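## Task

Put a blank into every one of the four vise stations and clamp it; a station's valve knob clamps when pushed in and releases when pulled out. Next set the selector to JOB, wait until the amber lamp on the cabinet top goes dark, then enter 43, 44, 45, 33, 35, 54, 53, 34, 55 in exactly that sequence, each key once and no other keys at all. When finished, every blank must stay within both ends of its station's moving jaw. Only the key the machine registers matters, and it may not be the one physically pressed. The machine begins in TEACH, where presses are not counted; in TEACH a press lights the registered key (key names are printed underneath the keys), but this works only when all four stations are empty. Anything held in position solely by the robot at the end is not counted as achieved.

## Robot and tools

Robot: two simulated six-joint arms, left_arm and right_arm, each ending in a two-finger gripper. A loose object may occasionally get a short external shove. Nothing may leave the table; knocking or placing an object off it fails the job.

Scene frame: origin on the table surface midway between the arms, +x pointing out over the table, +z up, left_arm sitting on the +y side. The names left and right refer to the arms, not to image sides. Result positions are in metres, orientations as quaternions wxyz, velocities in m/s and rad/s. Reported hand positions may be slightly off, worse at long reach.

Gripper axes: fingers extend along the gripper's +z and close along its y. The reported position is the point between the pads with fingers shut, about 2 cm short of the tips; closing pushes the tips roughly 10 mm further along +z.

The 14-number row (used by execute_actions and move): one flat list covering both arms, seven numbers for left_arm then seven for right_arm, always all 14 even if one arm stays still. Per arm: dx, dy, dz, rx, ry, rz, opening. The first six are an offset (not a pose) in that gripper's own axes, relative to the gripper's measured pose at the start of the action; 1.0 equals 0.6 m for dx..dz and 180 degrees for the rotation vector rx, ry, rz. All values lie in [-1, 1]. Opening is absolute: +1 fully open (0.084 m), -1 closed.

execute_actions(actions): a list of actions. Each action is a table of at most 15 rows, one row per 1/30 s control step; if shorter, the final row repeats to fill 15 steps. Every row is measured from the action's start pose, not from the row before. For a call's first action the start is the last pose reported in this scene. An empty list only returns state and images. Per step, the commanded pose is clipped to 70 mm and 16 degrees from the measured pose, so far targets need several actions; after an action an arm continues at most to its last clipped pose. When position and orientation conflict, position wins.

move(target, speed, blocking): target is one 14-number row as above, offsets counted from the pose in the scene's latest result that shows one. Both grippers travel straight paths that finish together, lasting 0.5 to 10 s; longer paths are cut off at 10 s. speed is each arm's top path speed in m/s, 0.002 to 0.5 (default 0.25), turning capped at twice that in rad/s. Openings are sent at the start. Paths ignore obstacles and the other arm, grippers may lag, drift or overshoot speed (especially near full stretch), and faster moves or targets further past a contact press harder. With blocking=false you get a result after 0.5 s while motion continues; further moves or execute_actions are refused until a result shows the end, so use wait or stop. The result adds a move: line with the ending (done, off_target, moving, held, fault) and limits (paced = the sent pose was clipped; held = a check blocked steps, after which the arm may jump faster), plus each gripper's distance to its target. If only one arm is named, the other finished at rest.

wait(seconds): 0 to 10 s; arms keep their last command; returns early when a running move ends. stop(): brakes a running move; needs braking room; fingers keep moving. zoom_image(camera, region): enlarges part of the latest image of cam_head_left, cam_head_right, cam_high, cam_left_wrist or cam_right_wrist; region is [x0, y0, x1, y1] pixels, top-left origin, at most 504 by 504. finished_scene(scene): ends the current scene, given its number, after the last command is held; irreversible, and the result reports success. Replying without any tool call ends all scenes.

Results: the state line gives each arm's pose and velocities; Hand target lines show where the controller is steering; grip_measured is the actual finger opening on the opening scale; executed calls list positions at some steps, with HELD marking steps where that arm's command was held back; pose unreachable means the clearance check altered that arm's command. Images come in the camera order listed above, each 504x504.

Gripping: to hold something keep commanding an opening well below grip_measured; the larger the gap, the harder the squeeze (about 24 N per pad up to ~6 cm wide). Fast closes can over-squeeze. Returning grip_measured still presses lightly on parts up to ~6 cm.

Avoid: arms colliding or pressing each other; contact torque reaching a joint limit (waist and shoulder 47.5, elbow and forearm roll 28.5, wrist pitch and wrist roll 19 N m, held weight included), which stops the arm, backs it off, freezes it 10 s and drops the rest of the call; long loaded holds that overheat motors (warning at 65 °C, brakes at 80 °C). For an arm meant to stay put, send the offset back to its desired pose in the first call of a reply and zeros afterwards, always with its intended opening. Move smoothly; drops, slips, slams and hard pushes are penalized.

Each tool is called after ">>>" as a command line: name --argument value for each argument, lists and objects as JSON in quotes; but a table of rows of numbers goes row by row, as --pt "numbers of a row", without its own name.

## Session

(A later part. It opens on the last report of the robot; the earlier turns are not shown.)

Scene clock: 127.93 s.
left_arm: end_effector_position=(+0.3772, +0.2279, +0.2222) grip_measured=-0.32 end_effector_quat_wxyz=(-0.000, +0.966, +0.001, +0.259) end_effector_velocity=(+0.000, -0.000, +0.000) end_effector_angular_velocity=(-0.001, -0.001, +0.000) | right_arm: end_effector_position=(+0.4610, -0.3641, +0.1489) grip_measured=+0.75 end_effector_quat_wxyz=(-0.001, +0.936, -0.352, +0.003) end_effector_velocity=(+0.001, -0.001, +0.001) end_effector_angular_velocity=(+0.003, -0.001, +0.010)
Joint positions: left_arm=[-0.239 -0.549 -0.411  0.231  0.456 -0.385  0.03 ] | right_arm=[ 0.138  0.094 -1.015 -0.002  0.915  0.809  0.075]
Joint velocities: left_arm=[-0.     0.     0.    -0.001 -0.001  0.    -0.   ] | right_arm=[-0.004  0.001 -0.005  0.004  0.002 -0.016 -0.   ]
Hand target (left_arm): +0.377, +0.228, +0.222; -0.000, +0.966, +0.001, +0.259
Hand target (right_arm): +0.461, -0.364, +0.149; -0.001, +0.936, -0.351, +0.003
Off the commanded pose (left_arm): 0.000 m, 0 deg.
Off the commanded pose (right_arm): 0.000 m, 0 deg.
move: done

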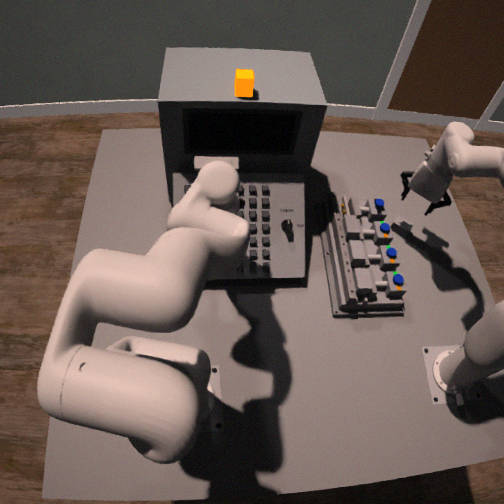

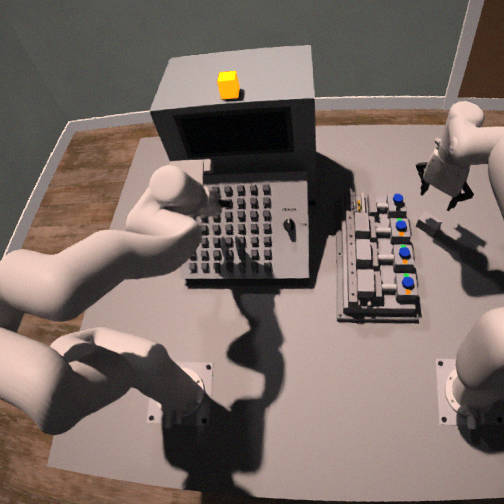

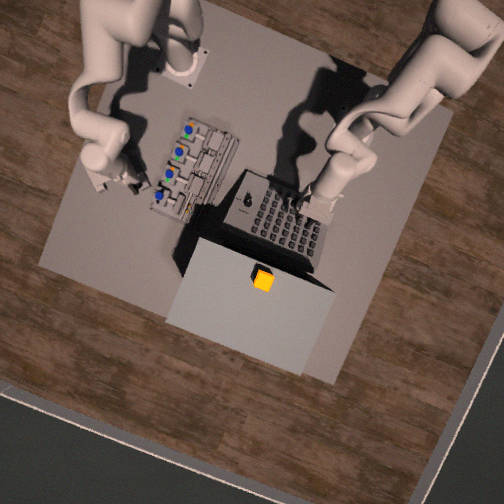

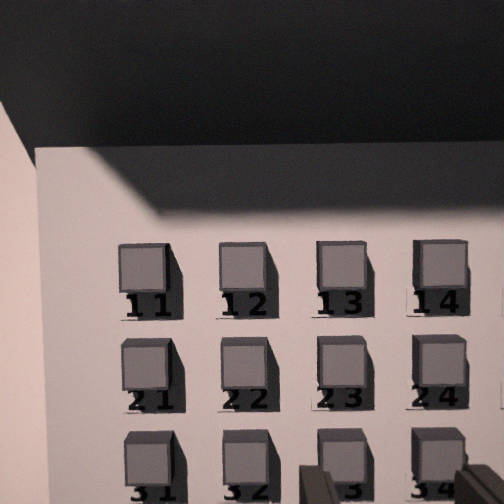

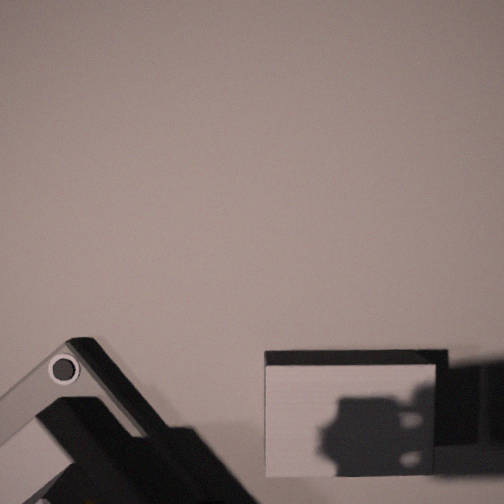

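>>> move --target '[0,0,0,0,0,0,-0.3,0.011,0.002,0.173,0,0,0,0.75]' --speed 0.15

>>> move --target '[0,0,0,0,0,0,-0.3,0,0,0,0,0,0,0.1]'

>>> move --target '[0,0,0,0,0,0,-0.3,0,0,-0.225,0,0,0,0.1]'

>>> move --target '[0,0,0,0,0,0,-0.3,-0.1945,-0.296,0,0,0,0.272,0.1]' --speed 0.3

>>> move --target '[0,0,0,0,0,0,-0.3,0,0,0.072,0,0,0,0.1]' --speed 0.1

Scene clock: 131.97 s.
left_arm: end_effector_position=(+0.3772, +0.2279, +0.2222) grip_measured=-0.32 end_effector_quat_wxyz=(-0.000, +0.966, +0.001, +0.259) end_effector_velocity=(+0.000, -0.000, +0.000) end_effector_angular_velocity=(-0.001, -0.000, +0.001) | right_arm: end_effector_position=(+0.4657, -0.3691, +0.0457) grip_measured=+0.75 end_effector_quat_wxyz=(-0.001, +0.936, -0.351, +0.004) end_effector_velocity=(-0.001, -0.000, -0.004) end_effector_angular_velocity=(-0.000, +0.005, -0.000)
Joint positions: left_arm=[-0.239 -0.549 -0.411  0.231  0.456 -0.385  0.03 ] | right_arm=[ 0.126  0.3   -0.948 -0.002  0.641  0.797  0.075]
Joint velocities: left_arm=[-0.     0.    -0.001 -0.001  0.    -0.001 -0.   ] | right_arm=[-0.     0.007  0.002  0.    -0.003 -0.    -0.   ]
Hand target (left_arm): +0.377, +0.228, +0.222; -0.000, +0.966, +0.001, +0.259
Hand target (right_arm): +0.465, -0.369, +0.045; -0.001, +0.936, -0.351, +0.003
Off the commanded pose (left_arm): 0.000 m, 0 deg.
Off the commanded pose (right_arm): 0.001 m, 0 deg.
move: done

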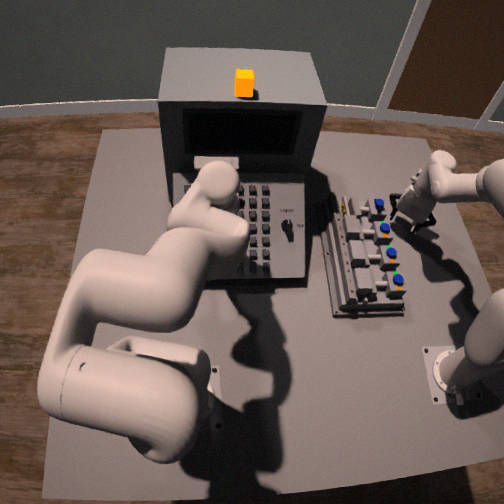

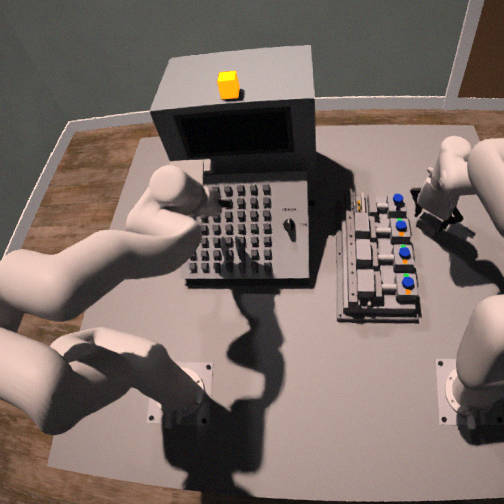

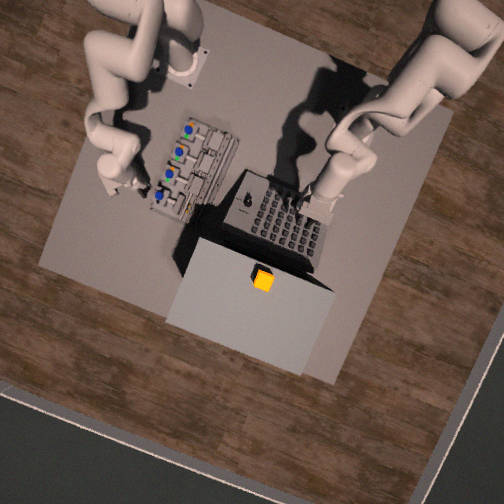

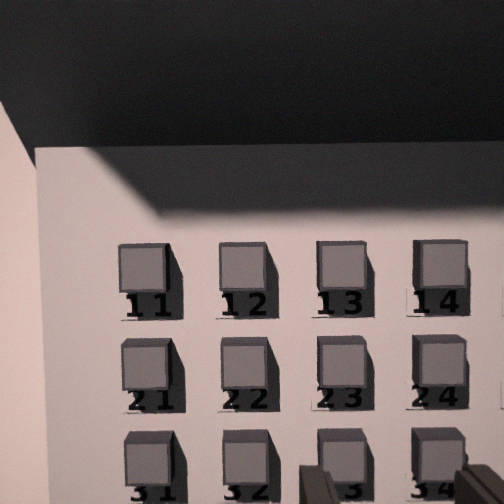

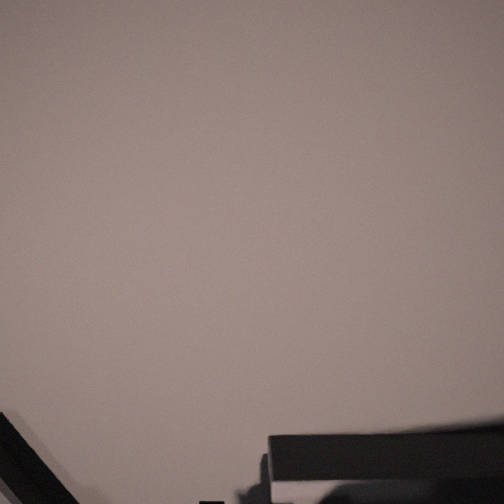

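Scene clock: 132.47 s.
left_arm: end_effector_position=(+0.3772, +0.2279, +0.2222) grip_measured=-0.32 end_effector_quat_wxyz=(-0.000, +0.966, +0.001, +0.259) end_effector_velocity=(+0.000, +0.000, +0.000) end_effector_angular_velocity=(+0.001, -0.002, -0.001) | right_arm: end_effector_position=(+0.4657, -0.3691, +0.0457) grip_measured=+0.37 end_effector_quat_wxyz=(-0.001, +0.936, -0.351, +0.003) end_effector_velocity=(+0.000, -0.000, -0.000) end_effector_angular_velocity=(-0.000, -0.000, +0.001)
Joint positions: left_arm=[-0.239 -0.549 -0.411  0.231  0.456 -0.385  0.03 ] | right_arm=[ 0.126  0.3   -0.948 -0.002  0.641  0.797  0.06 ]
Joint velocities: left_arm=[ 0.     0.     0.     0.001 -0.002  0.     0.   ] | right_arm=[ 0.     0.    -0.    -0.001 -0.    -0.     0.   ]
Hand target (left_arm): +0.377, +0.228, +0.222; -0.000, +0.966, +0.001, +0.259
Hand target (right_arm): +0.466, -0.369, +0.046; -0.001, +0.936, -0.351, +0.004
Off the commanded pose (left_arm): 0.000 m, 0 deg.
Off the commanded pose (right_arm): 0.000 m, 0 deg.
move: done

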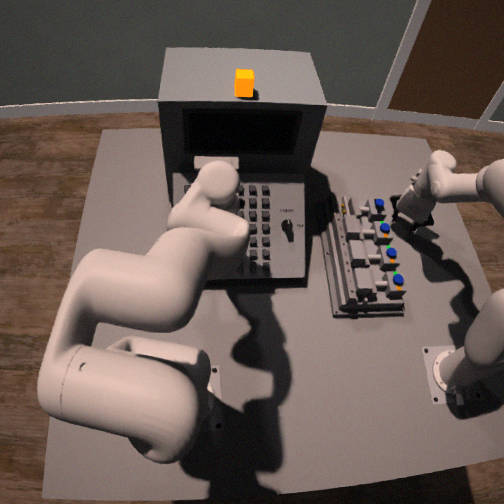

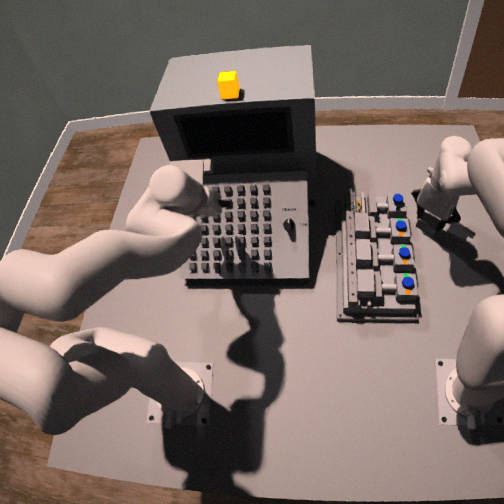

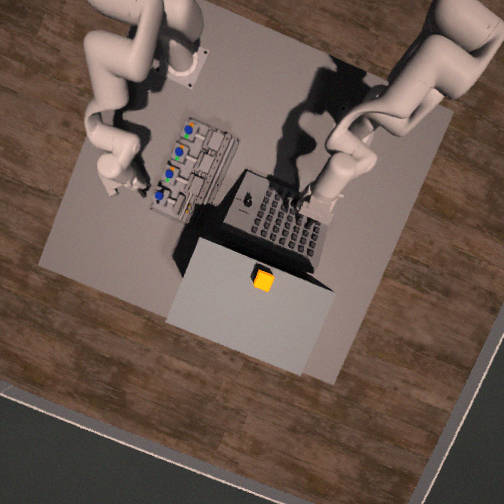

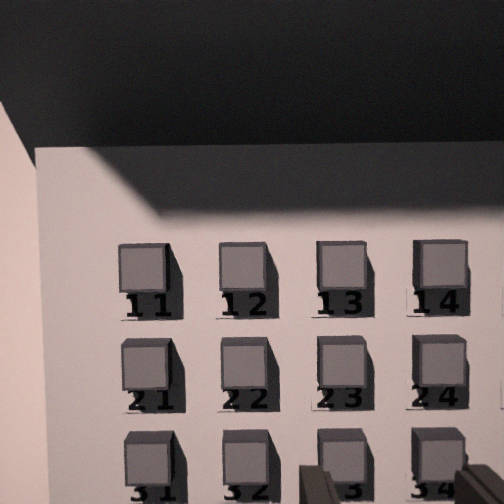

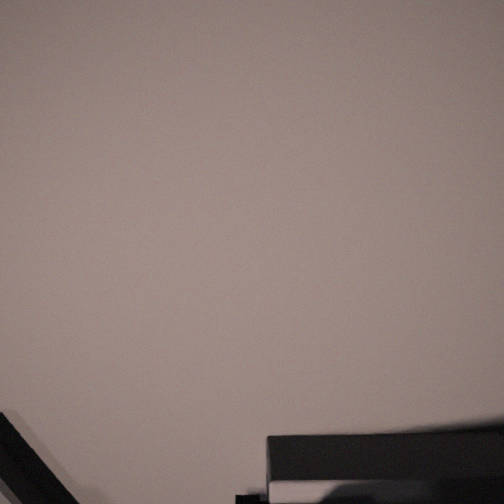

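Scene clock: 133.53 s.
left_arm: end_effector_position=(+0.3772, +0.2279, +0.2222) grip_measured=-0.32 end_effector_quat_wxyz=(-0.000, +0.966, +0.001, +0.259) end_effector_velocity=(+0.000, -0.000, +0.000) end_effector_angular_velocity=(-0.001, -0.000, +0.000) | right_arm: end_effector_position=(+0.4647, -0.3694, +0.1795) grip_measured=+0.37 end_effector_quat_wxyz=(-0.000, +0.936, -0.352, +0.003) end_effector_velocity=(+0.003, +0.001, +0.008) end_effector_angular_velocity=(+0.002, -0.010, +0.000)
Joint positions: left_arm=[-0.239 -0.549 -0.411  0.231  0.456 -0.385  0.03 ] | right_arm=[ 0.126  0.065 -1.074 -0.002  1.004  0.797  0.06 ]
Joint velocities: left_arm=[-0.     0.    -0.    -0.001 -0.001 -0.     0.   ] | right_arm=[ 0.001 -0.008 -0.012  0.001  0.01  -0.    -0.   ]
Hand target (left_arm): +0.377, +0.228, +0.222; -0.000, +0.966, +0.001, +0.259
Hand target (right_arm): +0.465, -0.369, +0.181; -0.001, +0.936, -0.352, +0.004
Off the commanded pose (left_arm): 0.000 m, 0 deg.
Off the commanded pose (right_arm): 0.001 m, 0 deg.
move: done

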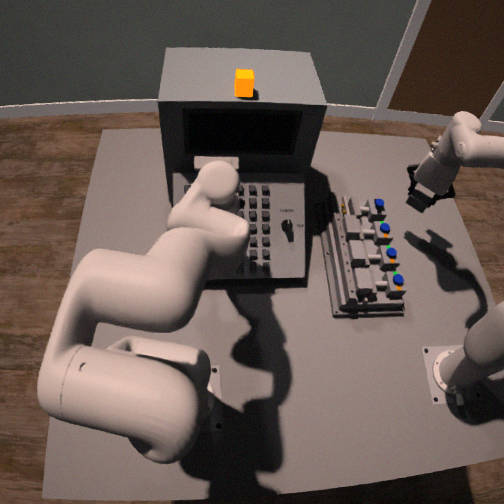

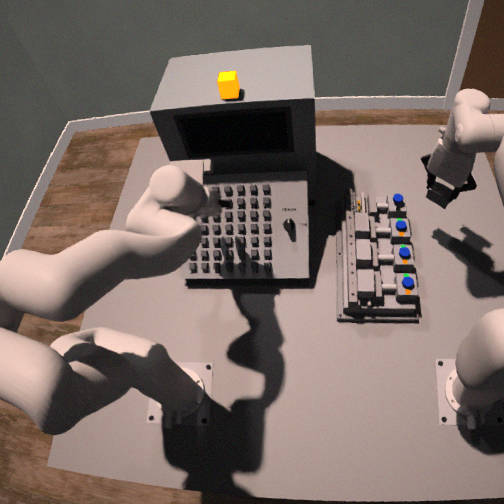

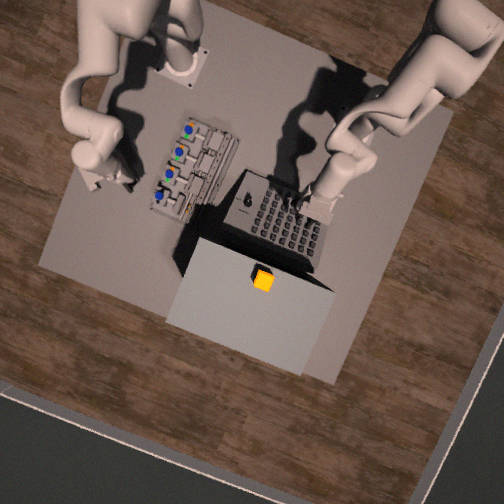

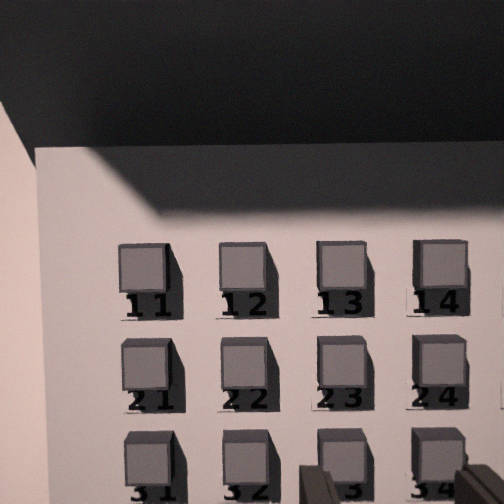

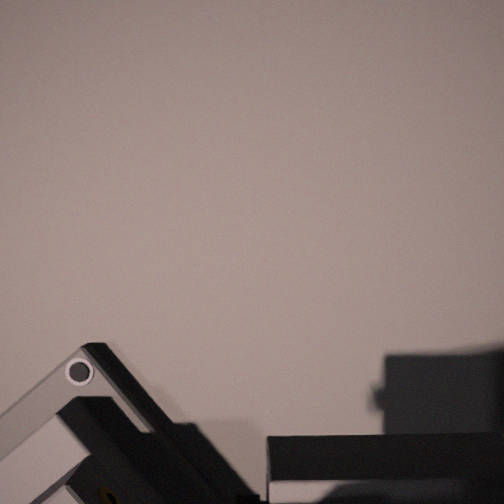

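Scene clock: 135.50 s.
left_arm: end_effector_position=(+0.3772, +0.2279, +0.2222) grip_measured=-0.32 end_effector_quat_wxyz=(-0.000, +0.966, +0.001, +0.259) end_effector_velocity=(+0.000, -0.000, -0.000) end_effector_angular_velocity=(-0.002, +0.000, +0.000) | right_arm: end_effector_position=(+0.4938, -0.1590, +0.1796) grip_measured=+0.37 end_effector_quat_wxyz=(-0.002, +0.706, -0.708, +0.002) end_effector_velocity=(+0.000, +0.002, -0.002) end_effector_angular_velocity=(-0.006, +0.006, -0.007)
Joint positions: left_arm=[-0.239 -0.549 -0.411  0.231  0.456 -0.385  0.03 ] | right_arm=[ 0.503  0.347 -1.449 -0.003  1.096  2.028  0.06 ]
Joint velocities: left_arm=[-0.     0.     0.    -0.002 -0.001  0.    -0.   ] | right_arm=[ 0.004  0.011 -0.013 -0.003  0.01   0.013 -0.   ]
Hand target (left_arm): +0.377, +0.228, +0.222; -0.000, +0.966, +0.001, +0.259
Hand target (right_arm): +0.494, -0.159, +0.180; -0.002, +0.706, -0.708, +0.002
Off the commanded pose (left_arm): 0.000 m, 0 deg.
Off the commanded pose (right_arm): 0.000 m, 0 deg.
move: done

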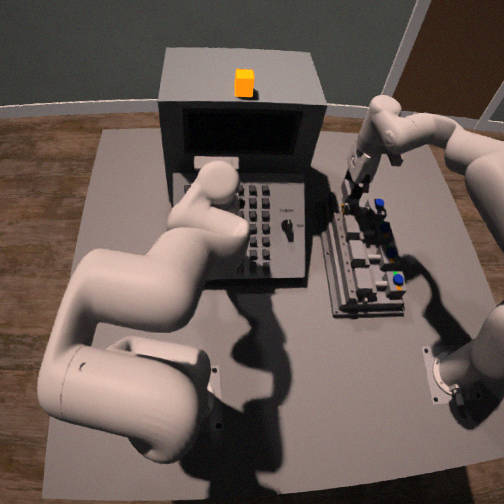

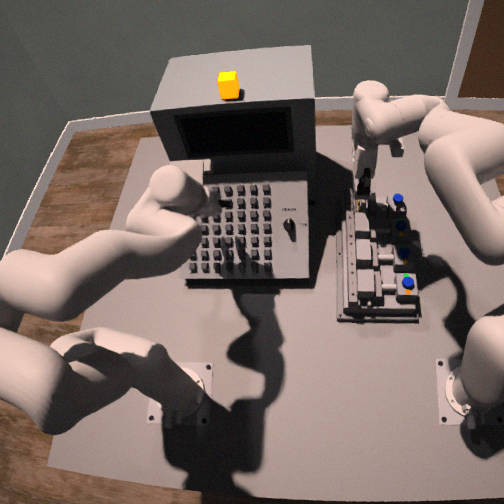

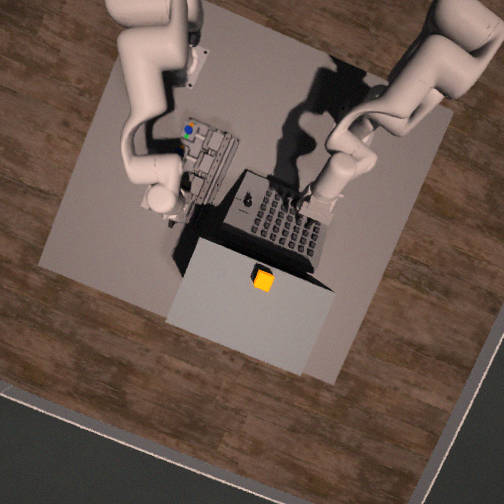

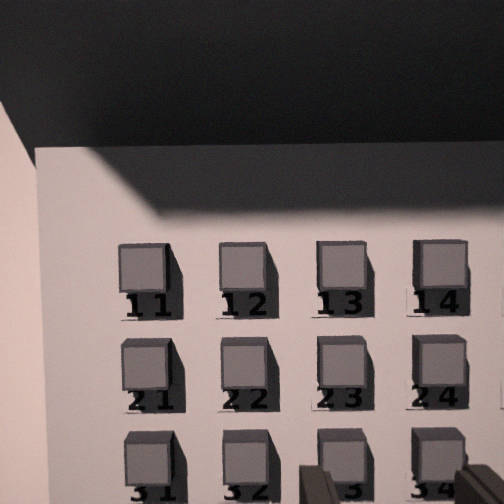

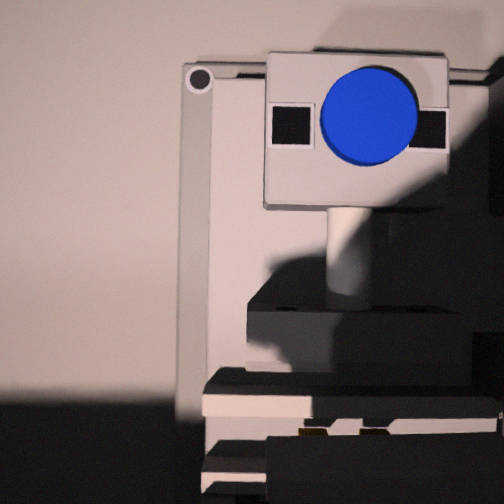

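Scene clock: 136.33 s.
left_arm: end_effector_position=(+0.3772, +0.2279, +0.2222) grip_measured=-0.32 end_effector_quat_wxyz=(-0.000, +0.966, +0.001, +0.259) end_effector_velocity=(+0.000, -0.000, +0.000) end_effector_angular_velocity=(-0.002, -0.002, +0.001) | right_arm: end_effector_position=(+0.4942, -0.1588, +0.1372) grip_measured=+0.37 end_effector_quat_wxyz=(-0.003, +0.706, -0.708, +0.002) end_effector_velocity=(+0.001, +0.000, -0.001) end_effector_angular_velocity=(+0.002, -0.004, -0.000)
Joint positions: left_arm=[-0.239 -0.549 -0.411  0.231  0.456 -0.385  0.03 ] | right_arm=[ 0.503  0.392 -1.388 -0.003  0.989  2.028  0.06 ]
Joint velocities: left_arm=[-0.    -0.     0.    -0.002 -0.002 -0.    -0.   ] | right_arm=[-0.     0.002  0.001 -0.    -0.008 -0.    -0.   ]
Hand target (left_arm): +0.377, +0.228, +0.222; -0.000, +0.966, +0.001, +0.259
Hand target (right_arm): +0.494, -0.159, +0.136; -0.002, +0.706, -0.708, +0.002
Off the commanded pose (left_arm): 0.000 m, 0 deg.
Off the commanded pose (right_arm): 0.001 m, 0 deg.
move: done

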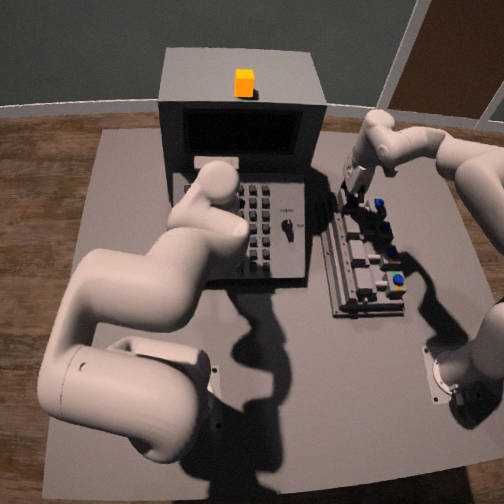

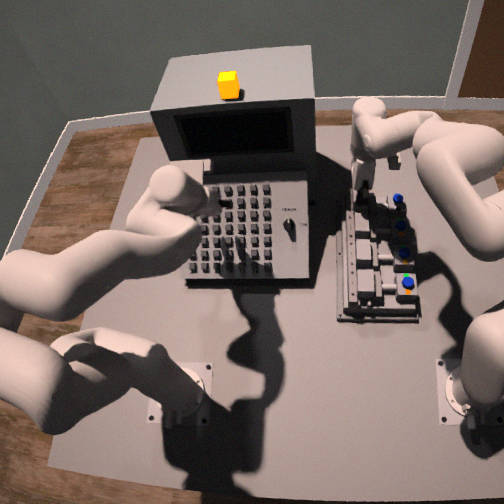

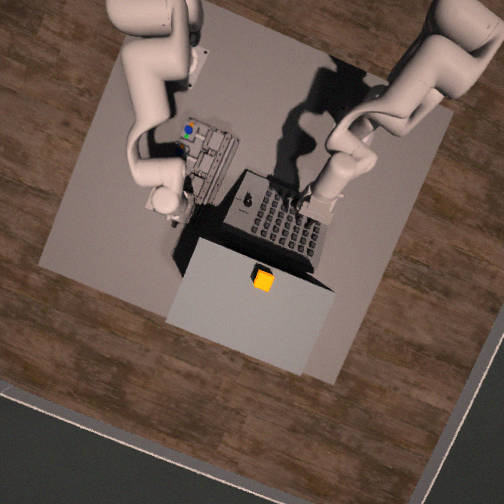

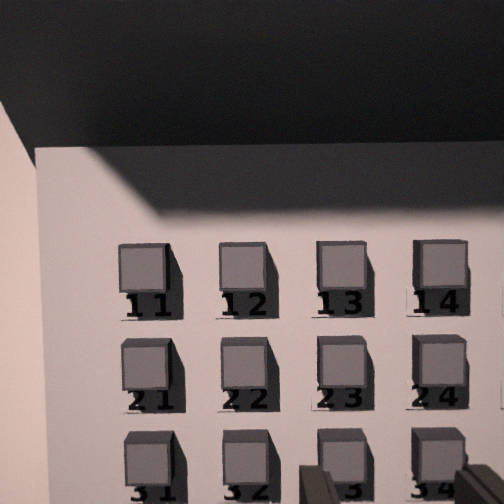

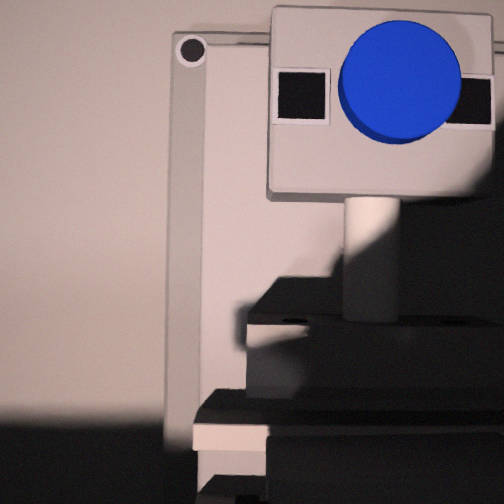

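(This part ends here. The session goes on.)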